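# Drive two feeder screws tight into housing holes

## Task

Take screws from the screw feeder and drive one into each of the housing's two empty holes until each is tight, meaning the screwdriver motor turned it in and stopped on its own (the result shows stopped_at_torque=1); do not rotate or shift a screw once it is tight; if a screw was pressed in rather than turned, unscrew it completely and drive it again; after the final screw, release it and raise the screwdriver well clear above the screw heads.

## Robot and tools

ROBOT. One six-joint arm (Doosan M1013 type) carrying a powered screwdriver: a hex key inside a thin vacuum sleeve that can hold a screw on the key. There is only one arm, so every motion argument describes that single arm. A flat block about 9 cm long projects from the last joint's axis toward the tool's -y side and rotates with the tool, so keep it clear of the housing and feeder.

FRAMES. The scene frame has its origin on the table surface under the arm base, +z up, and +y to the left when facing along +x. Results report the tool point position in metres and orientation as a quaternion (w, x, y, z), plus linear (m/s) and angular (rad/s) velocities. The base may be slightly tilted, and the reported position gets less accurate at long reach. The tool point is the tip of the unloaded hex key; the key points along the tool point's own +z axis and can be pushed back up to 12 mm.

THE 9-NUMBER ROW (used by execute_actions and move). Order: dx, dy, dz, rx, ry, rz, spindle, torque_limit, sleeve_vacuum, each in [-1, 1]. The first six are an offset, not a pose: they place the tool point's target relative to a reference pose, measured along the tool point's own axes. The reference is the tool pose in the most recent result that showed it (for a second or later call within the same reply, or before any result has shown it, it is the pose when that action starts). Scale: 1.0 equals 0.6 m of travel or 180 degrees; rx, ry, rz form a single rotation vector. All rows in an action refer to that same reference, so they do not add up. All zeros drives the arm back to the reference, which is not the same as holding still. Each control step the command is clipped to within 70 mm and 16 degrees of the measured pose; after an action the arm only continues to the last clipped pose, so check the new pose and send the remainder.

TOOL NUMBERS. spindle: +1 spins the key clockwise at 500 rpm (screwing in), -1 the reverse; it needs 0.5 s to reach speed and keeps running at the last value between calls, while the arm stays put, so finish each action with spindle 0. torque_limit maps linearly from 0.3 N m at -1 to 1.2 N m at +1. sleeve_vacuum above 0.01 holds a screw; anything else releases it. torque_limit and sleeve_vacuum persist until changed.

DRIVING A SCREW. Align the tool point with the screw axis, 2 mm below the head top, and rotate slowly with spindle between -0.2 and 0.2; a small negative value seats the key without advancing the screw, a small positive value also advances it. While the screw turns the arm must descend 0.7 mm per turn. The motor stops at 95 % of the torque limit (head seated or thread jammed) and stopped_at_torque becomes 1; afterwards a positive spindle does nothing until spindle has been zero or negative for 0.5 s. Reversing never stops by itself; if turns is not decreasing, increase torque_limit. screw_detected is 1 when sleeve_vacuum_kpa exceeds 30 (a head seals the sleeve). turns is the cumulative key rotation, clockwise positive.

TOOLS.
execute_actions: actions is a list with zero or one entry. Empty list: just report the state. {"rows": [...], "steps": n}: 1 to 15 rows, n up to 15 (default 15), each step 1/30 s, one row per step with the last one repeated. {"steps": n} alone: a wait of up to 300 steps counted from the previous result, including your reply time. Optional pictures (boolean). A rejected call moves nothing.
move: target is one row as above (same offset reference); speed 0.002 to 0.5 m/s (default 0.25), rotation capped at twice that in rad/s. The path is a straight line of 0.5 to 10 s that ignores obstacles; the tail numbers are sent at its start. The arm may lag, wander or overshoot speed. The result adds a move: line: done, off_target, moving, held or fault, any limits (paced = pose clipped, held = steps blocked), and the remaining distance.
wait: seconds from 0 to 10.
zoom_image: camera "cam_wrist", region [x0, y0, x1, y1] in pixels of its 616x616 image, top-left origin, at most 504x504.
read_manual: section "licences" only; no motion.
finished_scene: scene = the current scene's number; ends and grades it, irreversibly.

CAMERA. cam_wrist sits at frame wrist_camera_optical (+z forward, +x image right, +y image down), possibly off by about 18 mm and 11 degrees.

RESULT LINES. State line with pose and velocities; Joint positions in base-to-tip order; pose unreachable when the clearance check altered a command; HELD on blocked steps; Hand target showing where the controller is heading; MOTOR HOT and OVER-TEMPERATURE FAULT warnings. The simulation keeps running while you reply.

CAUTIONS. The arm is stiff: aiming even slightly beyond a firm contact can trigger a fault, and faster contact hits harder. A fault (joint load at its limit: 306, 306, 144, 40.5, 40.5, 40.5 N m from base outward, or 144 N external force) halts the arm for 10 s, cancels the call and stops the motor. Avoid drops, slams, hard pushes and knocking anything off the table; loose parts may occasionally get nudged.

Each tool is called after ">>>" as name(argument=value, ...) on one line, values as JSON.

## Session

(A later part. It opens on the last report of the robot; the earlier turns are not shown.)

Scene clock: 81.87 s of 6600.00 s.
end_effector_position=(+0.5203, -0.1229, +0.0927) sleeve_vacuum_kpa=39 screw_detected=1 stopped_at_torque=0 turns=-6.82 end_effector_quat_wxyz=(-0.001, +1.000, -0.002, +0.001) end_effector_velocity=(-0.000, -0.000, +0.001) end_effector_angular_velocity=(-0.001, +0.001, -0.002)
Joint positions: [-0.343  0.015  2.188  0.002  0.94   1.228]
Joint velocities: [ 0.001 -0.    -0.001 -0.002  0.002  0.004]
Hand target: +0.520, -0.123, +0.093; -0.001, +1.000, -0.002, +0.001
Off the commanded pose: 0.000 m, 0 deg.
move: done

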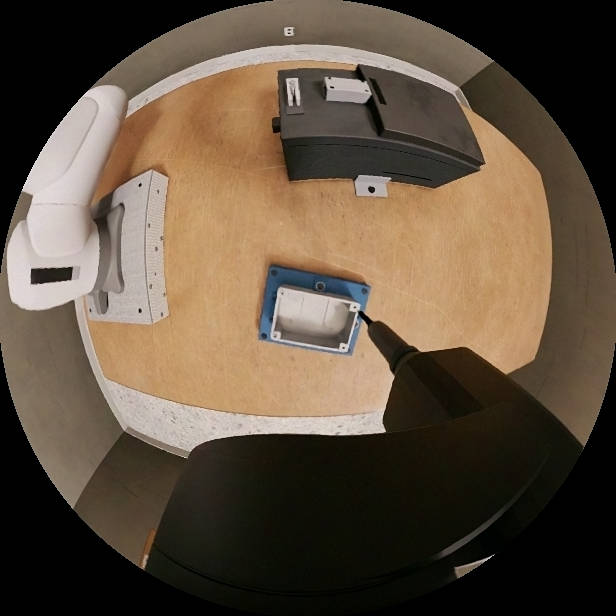

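>>> move(target=[0,0,0.027,0,0,0,0,0,1], speed=0.03)

>>> zoom_image(camera="cam_wrist", region=[340,290,380,330])

>>> move(target=[0,0,0.025,0,0,0,0.4,0,1], speed=0.0023)

>>> execute_actions(actions=[{"rows":[[0,0,0,0,0,0,0,0,1]],"steps":8}])

>>> zoom_image(camera="cam_wrist", region=[340,290,380,330])

Scene clock: 87.67 s of 6600.00 s.
end_effector_position=(+0.5204, -0.1229, +0.0765) sleeve_vacuum_kpa=39 screw_detected=1 stopped_at_torque=0 turns=-6.82 end_effector_quat_wxyz=(-0.001, +1.000, -0.002, +0.001) end_effector_velocity=(-0.001, +0.001, -0.001) end_effector_angular_velocity=(+0.001, +0.001, +0.001)
Joint positions: [-0.342  0.035  2.204  0.002  0.904  1.228]
Joint velocities: [ 0.     0.     0.001  0.    -0.    -0.   ]
Hand target: +0.520, -0.123, +0.076; -0.001, +1.000, -0.002, +0.001
Off the commanded pose: 0.000 m, 0 deg.
After step 90, 2.00 s passed at rest.
move: done

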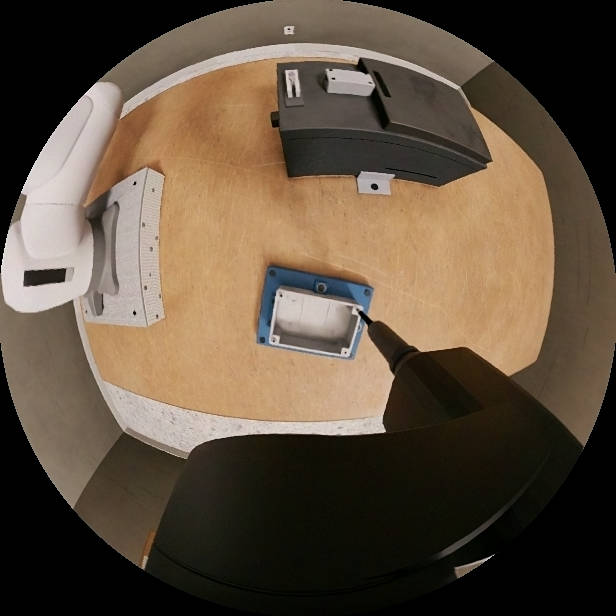

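Region (340, 290, 380, 330) of cam_wrist's 616x616 image, scaled by 12.600, with more detail than that image has.

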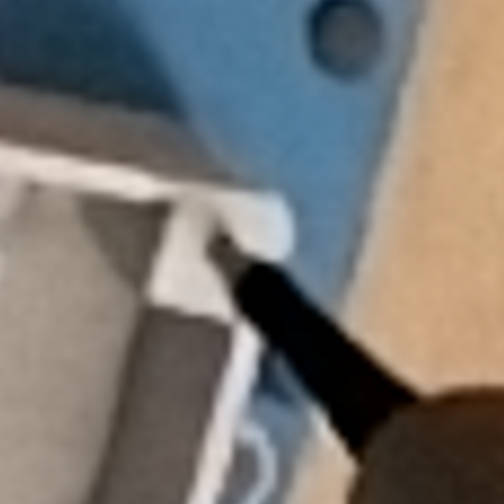

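Scene clock: 94.40 s of 6600.00 s.
end_effector_position=(+0.5204, -0.1229, +0.0615) sleeve_vacuum_kpa=40 screw_detected=1 stopped_at_torque=1 turns=10.39 end_effector_quat_wxyz=(-0.001, +1.000, -0.002, +0.001) end_effector_velocity=(+0.000, -0.000, +0.000) end_effector_angular_velocity=(-0.001, -0.000, +0.001)
Joint positions: [-0.342  0.054  2.219  0.002  0.871  1.228]
Joint velocities: [ 0.     0.    -0.    -0.001 -0.    -0.001]
Hand target: +0.520, -0.123, +0.062; -0.001, +1.000, -0.002, +0.001
Off the commanded pose: 0.000 m, 0 deg.
move: done

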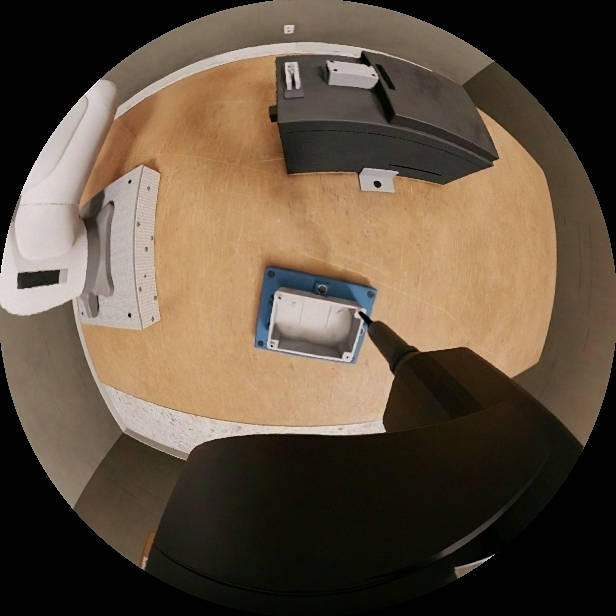

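Scene clock: 94.67 s of 6600.00 s.
end_effector_position=(+0.5204, -0.1229, +0.0615) sleeve_vacuum_kpa=40 screw_detected=1 stopped_at_torque=1 turns=10.39 end_effector_quat_wxyz=(-0.001, +1.000, -0.002, +0.001) end_effector_velocity=(+0.000, -0.000, +0.000) end_effector_angular_velocity=(-0.001, -0.000, +0.002)
Joint positions: [-0.342  0.054  2.219  0.002  0.871  1.228]
Joint velocities: [-0.    -0.    -0.    -0.001 -0.    -0.001]
Hand target: +0.520, -0.123, +0.062; -0.001, +1.000, -0.002, +0.001
Off the commanded pose: 0.000 m, 0 deg.
Steps of this call (steps 1 to 8: all 8 steps of this action). Readings (end_effector_position | what the end effector reports):
1: (+0.5204, -0.1229, +0.0615) | sleeve_vacuum_kpa=40 screw_detected=1 stopped_at_torque=1 turns=10.39
2: (+0.5204, -0.1229, +0.0615) | sleeve_vacuum_kpa=40 screw_detected=1 stopped_at_torque=1 turns=10.39
4: (+0.5204, -0.1229, +0.0615) | sleeve_vacuum_kpa=40 screw_detected=1 stopped_at_torque=1 turns=10.39
8: the state above

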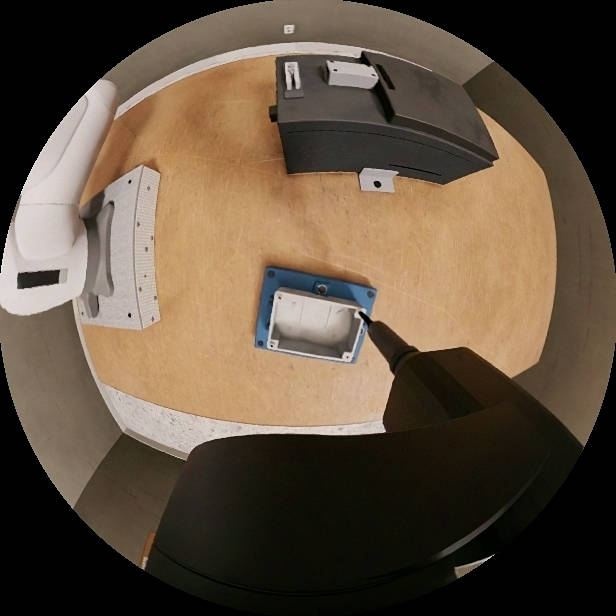

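Region (340, 290, 380, 330) of cam_wrist's 616x616 image, scaled by 12.600, with more detail than that image has.

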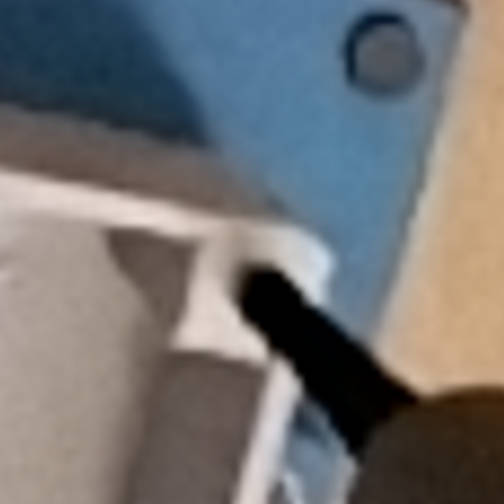

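>>> move(target=[0,0,-0.052,0,0,0,0,0,0], speed=0.04)

>>> zoom_image(camera="cam_wrist", region=[340,290,380,330])

>>> move(target=[0,0,-0.18,0,0,0,0,0,0])

>>> move(target=[-0.1475,-0.473,0,0,0,0,0,0,0])

>>> move(target=[0,0,0.038,0,0,0,0,0,0])

>>> zoom_image(camera="cam_wrist", region=[340,290,380,330])

Scene clock: 101.27 s of 6600.00 s.
end_effector_position=(+0.5203, -0.1229, +0.0927) sleeve_vacuum_kpa=0 screw_detected=0 stopped_at_torque=1 turns=10.39 end_effector_quat_wxyz=(-0.001, +1.000, -0.002, +0.001) end_effector_velocity=(+0.000, -0.001, +0.001) end_effector_angular_velocity=(-0.002, -0.000, +0.001)
Joint positions: [-0.342  0.015  2.188  0.002  0.94   1.228]
Joint velocities: [-0.    -0.    -0.001 -0.002  0.001  0.   ]
Hand target: +0.520, -0.123, +0.093; -0.001, +1.000, -0.002, +0.001
Off the commanded pose: 0.000 m, 0 deg.
After step 90, 2.57 s passed at rest.
move: done

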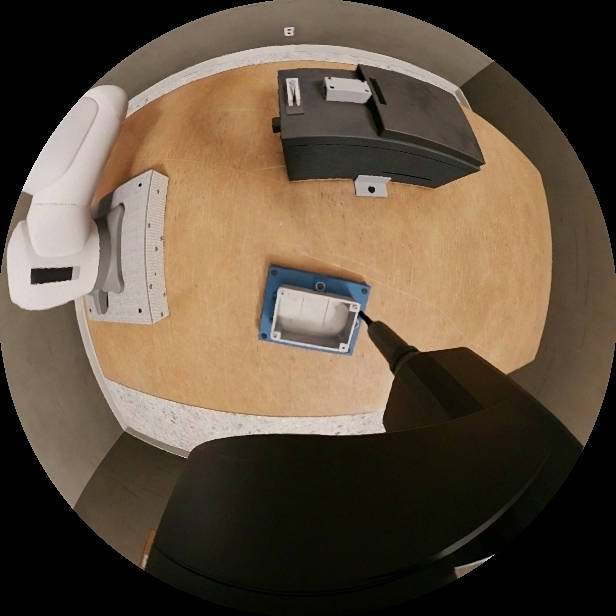

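Region (340, 290, 380, 330) of cam_wrist's 616x616 image, scaled by 12.600, with more detail than that image has.

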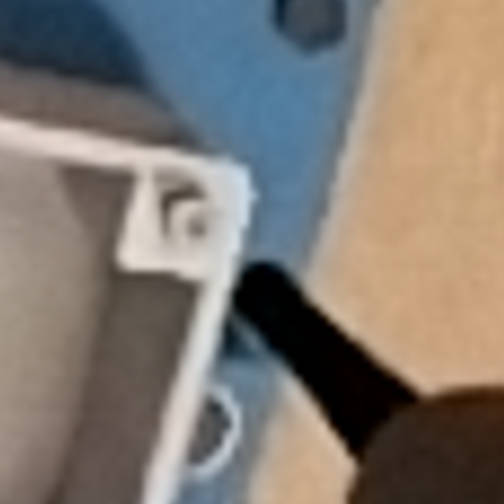

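Scene clock: 102.10 s of 6600.00 s.
end_effector_position=(+0.5200, -0.1228, +0.2006) sleeve_vacuum_kpa=0 screw_detected=0 stopped_at_torque=1 turns=10.39 end_effector_quat_wxyz=(-0.001, +1.000, -0.002, +0.001) end_effector_velocity=(-0.000, +0.000, +0.001) end_effector_angular_velocity=(+0.001, +0.000, +0.001)
Joint positions: [-0.342 -0.086  2.062  0.002  1.167  1.228]
Joint velocities: [ 0.    -0.    -0.001  0.001  0.001 -0.001]
Hand target: +0.520, -0.123, +0.201; -0.001, +1.000, -0.002, +0.001
Off the commanded pose: 0.000 m, 0 deg.
move: done

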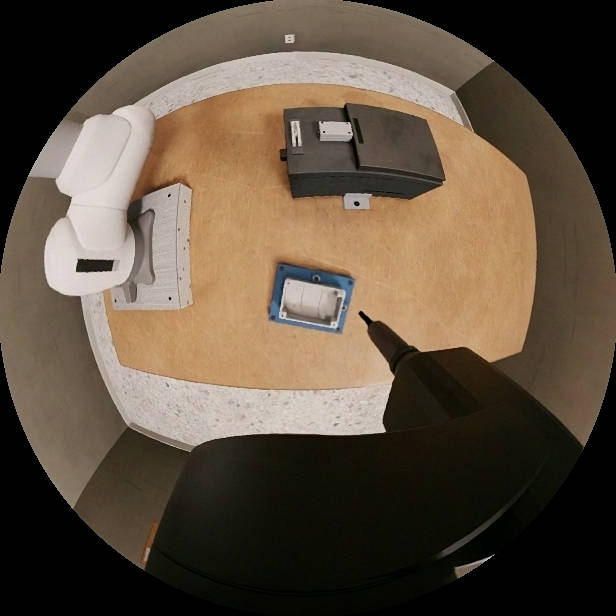

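Scene clock: 103.73 s of 6600.00 s.
end_effector_position=(+0.4317, +0.1606, +0.2004) sleeve_vacuum_kpa=0 screw_detected=0 stopped_at_torque=1 turns=10.39 end_effector_quat_wxyz=(-0.001, +1.000, -0.002, +0.000) end_effector_velocity=(-0.000, +0.000, -0.000) end_effector_angular_velocity=(-0.001, +0.000, +0.002)
Joint positions: [ 0.337 -0.209  2.163  0.002  1.189  1.909]
Joint velocities: [ 0.001  0.     0.    -0.001 -0.    -0.001]
Hand target: +0.432, +0.161, +0.200; -0.001, +1.000, -0.002, +0.000
Off the commanded pose: 0.001 m, 0 deg.
move: done

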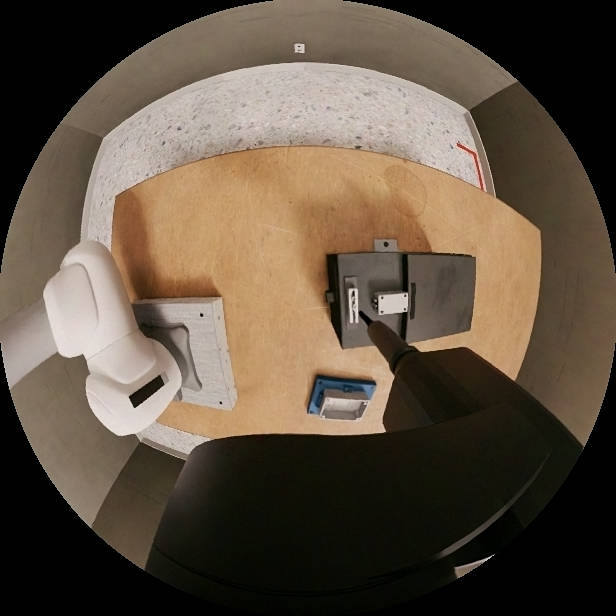

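Scene clock: 104.43 s of 6600.00 s.
end_effector_position=(+0.4318, +0.1606, +0.1776) sleeve_vacuum_kpa=0 screw_detected=0 stopped_at_torque=1 turns=10.39 end_effector_quat_wxyz=(-0.001, +1.000, -0.002, +0.000) end_effector_velocity=(+0.001, +0.000, +0.000) end_effector_angular_velocity=(+0.000, -0.001, +0.001)
Joint positions: [ 0.337 -0.191  2.194  0.002  1.14   1.909]
Joint velocities: [ 0.001  0.    -0.    -0.    -0.001  0.   ]
Hand target: +0.432, +0.161, +0.178; -0.001, +1.000, -0.002, +0.000
Off the commanded pose: 0.000 m, 0 deg.
move: done

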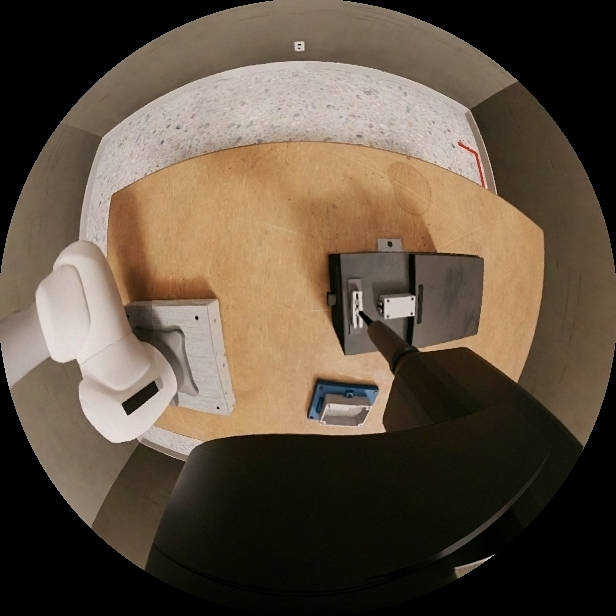

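Region (340, 290, 380, 330) of cam_wrist's 616x616 image, scaled by 12.600, with more detail than that image has.

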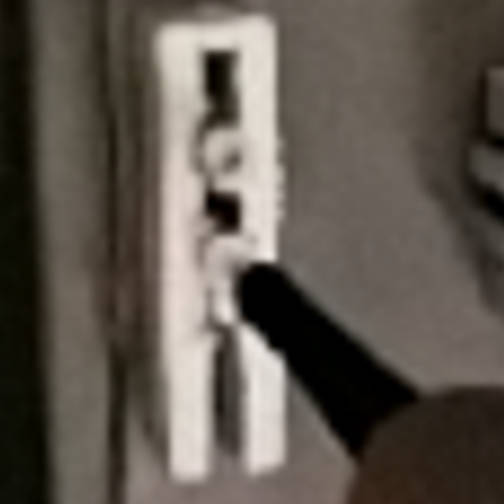

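Hole B is at about (0.507, −0.186).

>>> move(target=[0.0002,0.0002,0.0222,0,0,0,-0.15,0,1], speed=0.01)

>>> wait(seconds=0.7)

>>> move(target=[0,0,-0.06,0,0,0,0,0,1], speed=0.06)

>>> move(target=[0.125,0.578,0,0,0,0,0,0,1])

>>> move(target=[0,0,0.18,0,0,0,0,0,1])

>>> zoom_image(camera="cam_wrist", region=[340,290,380,330])

Scene clock: 111.40 s of 6600.00 s.
end_effector_position=(+0.4320, +0.1605, +0.1643) sleeve_vacuum_kpa=40 screw_detected=1 stopped_at_torque=1 turns=8.50 end_effector_quat_wxyz=(-0.001, +1.000, -0.002, +0.000) end_effector_velocity=(-0.001, -0.000, -0.001) end_effector_angular_velocity=(-0.000, +0.002, -0.000)
Joint positions: [ 0.337 -0.179  2.211  0.002  1.111  1.908]
Joint velocities: [-0.     0.     0.002  0.    -0.    -0.   ]
Hand target: +0.432, +0.160, +0.164; -0.001, +1.000, -0.002, +0.000
Off the commanded pose: 0.000 m, 0 deg.
After step 90, 2.43 s passed at rest.
move: done

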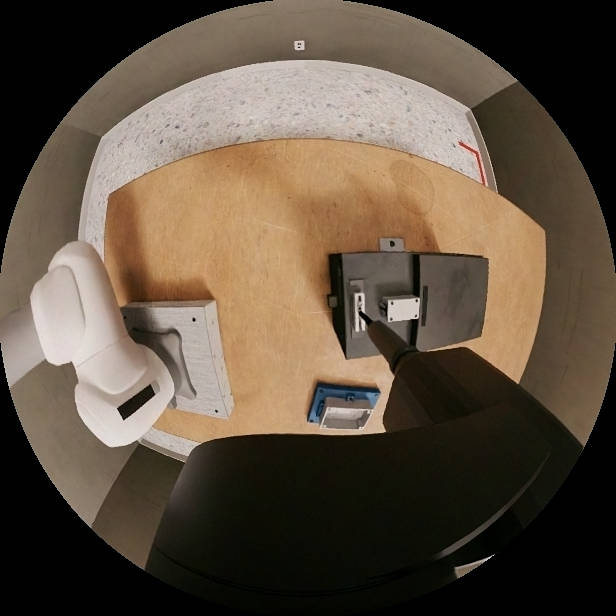

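Scene clock: 112.10 s of 6600.00 s.
end_effector_position=(+0.4320, +0.1605, +0.1643) sleeve_vacuum_kpa=40 screw_detected=1 stopped_at_torque=1 turns=7.63 end_effector_quat_wxyz=(-0.001, +1.000, -0.002, +0.000) end_effector_velocity=(-0.000, -0.000, -0.000) end_effector_angular_velocity=(-0.001, +0.001, +0.000)
Joint positions: [ 0.337 -0.179  2.211  0.002  1.111  1.908]
Joint velocities: [ 0.    -0.     0.001 -0.001  0.     0.001]
Hand target: +0.432, +0.160, +0.164; -0.001, +1.000, -0.002, +0.000
Off the commanded pose: 0.000 m, 0 deg.
Steps of this call (steps 1 to 21: nothing new was sent). Readings (end_effector_position | what the end effector reports):
1: (+0.4320, +0.1605, +0.1643) | sleeve_vacuum_kpa=40 screw_detected=1 stopped_at_torque=1 turns=8.46
2: (+0.4320, +0.1605, +0.1643) | sleeve_vacuum_kpa=40 screw_detected=1 stopped_at_torque=1 turns=8.42
4: (+0.4320, +0.1605, +0.1643) | sleeve_vacuum_kpa=40 screw_detected=1 stopped_at_torque=1 turns=8.34
8: (+0.4320, +0.1605, +0.1643) | sleeve_vacuum_kpa=40 screw_detected=1 stopped_at_torque=1 turns=8.17
21: the state above

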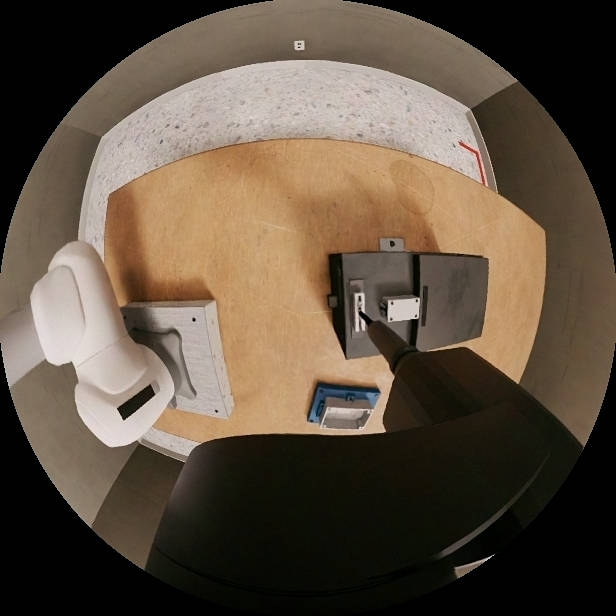

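Scene clock: 113.20 s of 6600.00 s.
end_effector_position=(+0.4319, +0.1605, +0.2003) sleeve_vacuum_kpa=39 screw_detected=1 stopped_at_torque=1 turns=7.34 end_effector_quat_wxyz=(-0.001, +1.000, -0.002, +0.000) end_effector_velocity=(-0.000, -0.000, +0.000) end_effector_angular_velocity=(-0.000, +0.001, -0.001)
Joint positions: [ 0.337 -0.208  2.163  0.002  1.189  1.908]
Joint velocities: [-0.    -0.    -0.    -0.     0.002  0.   ]
Hand target: +0.432, +0.160, +0.200; -0.001, +1.000, -0.002, +0.000
Off the commanded pose: 0.000 m, 0 deg.
move: done

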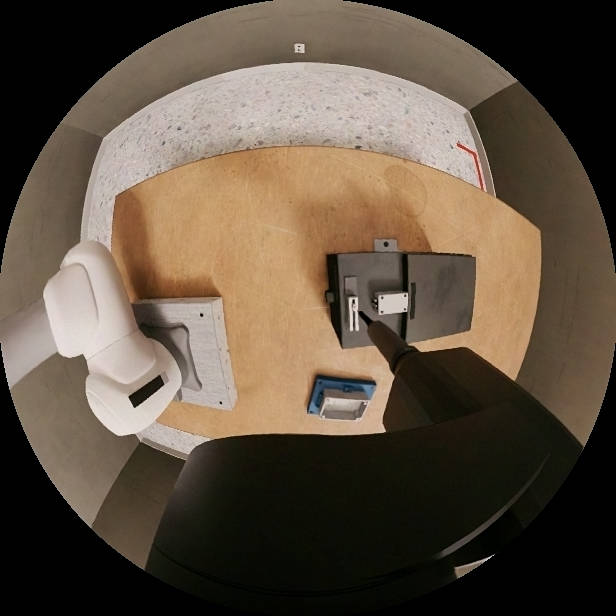

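Scene clock: 115.03 s of 6600.00 s.
end_effector_position=(+0.5066, -0.1858, +0.2005) sleeve_vacuum_kpa=39 screw_detected=1 stopped_at_torque=1 turns=7.34 end_effector_quat_wxyz=(-0.001, +1.000, -0.002, +0.001) end_effector_velocity=(-0.000, -0.000, -0.000) end_effector_angular_velocity=(+0.000, +0.001, +0.000)
Joint positions: [-0.479 -0.072  2.05   0.002  1.166  1.092]
Joint velocities: [-0.001  0.001 -0.    -0.    -0.    -0.001]
Hand target: +0.507, -0.186, +0.200; -0.001, +1.000, -0.002, +0.001
Off the commanded pose: 0.001 m, 0 deg.
move: done

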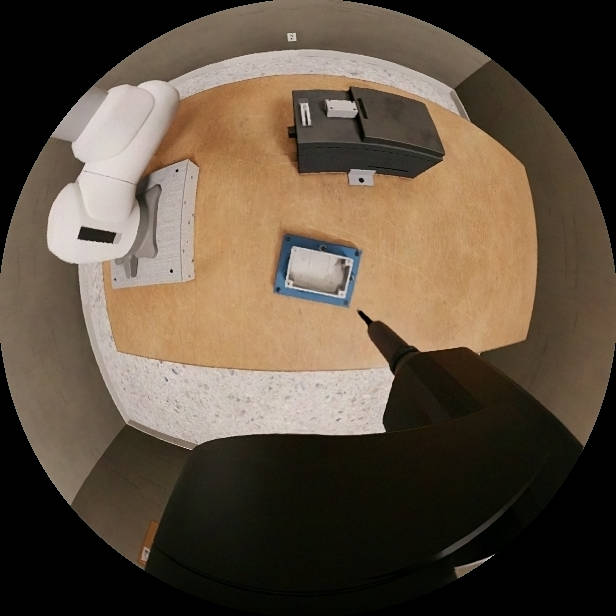

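Scene clock: 115.87 s of 6600.00 s.
end_effector_position=(+0.5069, -0.1858, +0.0925) sleeve_vacuum_kpa=39 screw_detected=1 stopped_at_torque=1 turns=7.34 end_effector_quat_wxyz=(-0.001, +1.000, -0.002, +0.001) end_effector_velocity=(-0.001, +0.001, -0.001) end_effector_angular_velocity=(+0.001, +0.001, -0.000)
Joint positions: [-0.479  0.029  2.175  0.002  0.94   1.092]
Joint velocities: [ 0.     0.001  0.001  0.    -0.     0.   ]
Hand target: +0.507, -0.186, +0.092; -0.001, +1.000, -0.002, +0.001
Off the commanded pose: 0.000 m, 0 deg.
move: done

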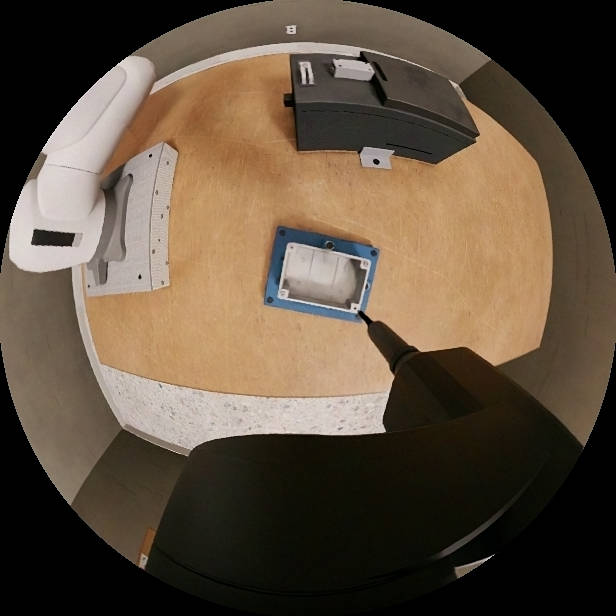

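Region (340, 290, 380, 330) of cam_wrist's 616x616 image, scaled by 12.600, with more detail than that image has.

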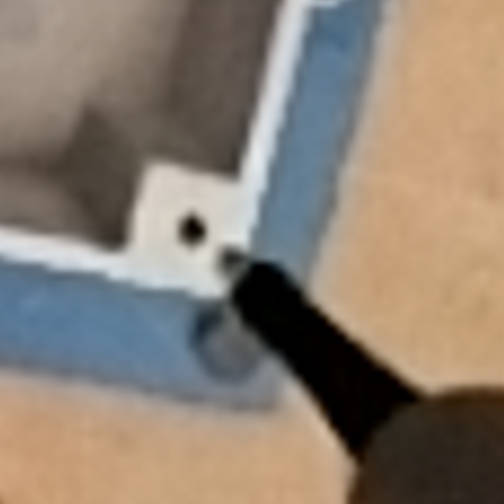

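>>> move(target=[0.0007,0.0025,0.025,0,0,0,0,0,1], speed=0.03)

>>> zoom_image(camera="cam_wrist", region=[340,290,380,330])

>>> move(target=[0,0,0.025,0,0,0,0.4,0,1], speed=0.0023)

Scene clock: 119.77 s of 6600.00 s.
end_effector_position=(+0.5073, -0.1874, +0.0776) sleeve_vacuum_kpa=39 screw_detected=1 stopped_at_torque=1 turns=7.34 end_effector_quat_wxyz=(-0.001, +1.000, -0.002, +0.001) end_effector_velocity=(-0.000, +0.000, -0.000) end_effector_angular_velocity=(+0.001, -0.000, +0.000)
Joint positions: [-0.481  0.048  2.188  0.002  0.907  1.09 ]
Joint velocities: [ 0.     0.     0.001  0.001 -0.001 -0.001]
Hand target: +0.507, -0.187, +0.078; -0.001, +1.000, -0.002, +0.001
Off the commanded pose: 0.000 m, 0 deg.
After step 90, 0.13 s passed at rest.
move: done

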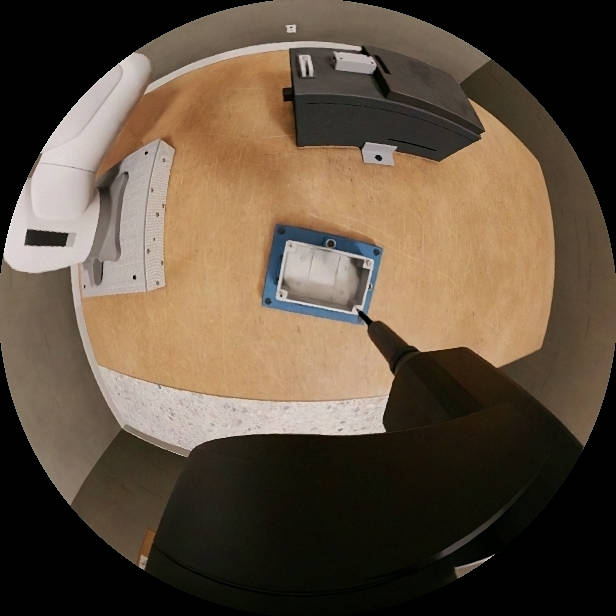

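Region (340, 290, 380, 330) of cam_wrist's 616x616 image, scaled by 12.600, with more detail than that image has.

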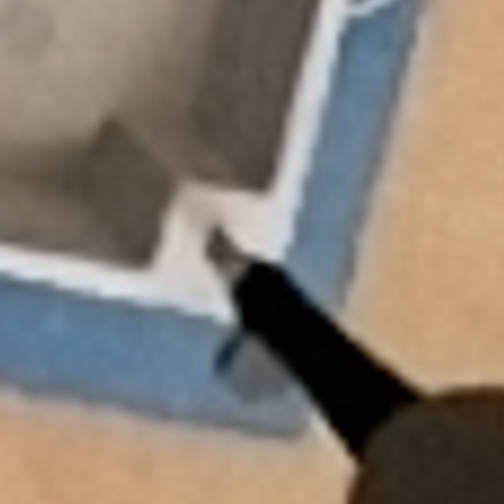

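Scene clock: 126.50 s of 6600.00 s.
end_effector_position=(+0.5074, -0.1874, +0.0626) sleeve_vacuum_kpa=40 screw_detected=1 stopped_at_torque=1 turns=25.89 end_effector_quat_wxyz=(-0.001, +1.000, -0.002, +0.001) end_effector_velocity=(-0.000, +0.000, -0.000) end_effector_angular_velocity=(-0.000, +0.000, +0.000)
Joint positions: [-0.481  0.067  2.202  0.002  0.874  1.09 ]
Joint velocities: [ 0.     0.     0.001 -0.    -0.001  0.   ]
Hand target: +0.507, -0.187, +0.063; -0.001, +1.000, -0.002, +0.001
Off the commanded pose: 0.000 m, 0 deg.
move: done

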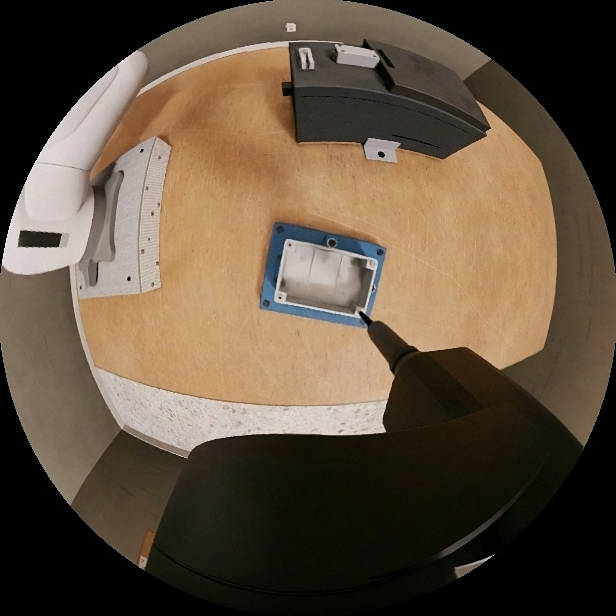

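>>> move(target=[0,0,-0.25,0,0,0,0,0,0], speed=0.1)

>>> finished_scene(scene=1)

Scene clock: 131.47 s of 6600.00 s.
end_effector_position=(+0.5070, -0.1873, +0.2125) sleeve_vacuum_kpa=0 screw_detected=0 stopped_at_torque=1 turns=25.89 end_effector_quat_wxyz=(-0.001, +1.000, -0.002, +0.001) end_effector_velocity=(-0.002, +0.000, -0.001) end_effector_angular_velocity=(+0.000, +0.003, +0.000)
Joint positions: [-0.481 -0.079  2.033  0.002  1.19   1.09 ]
Joint velocities: [-0.001 -0.     0.002 -0.001  0.001 -0.001]
Hand target: +0.507, -0.187, +0.213; -0.001, +1.000, -0.002, +0.001
Off the commanded pose: 0.000 m, 0 deg.
After step 90, 0.13 s passed at rest.
move: done

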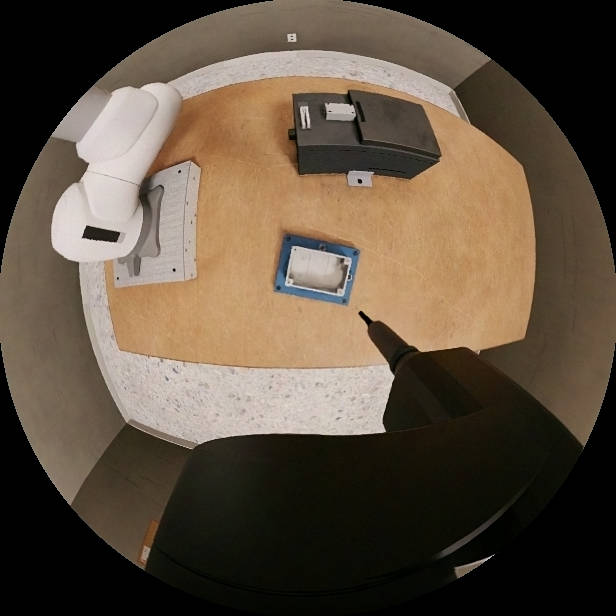

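The scene is finished: the task was done.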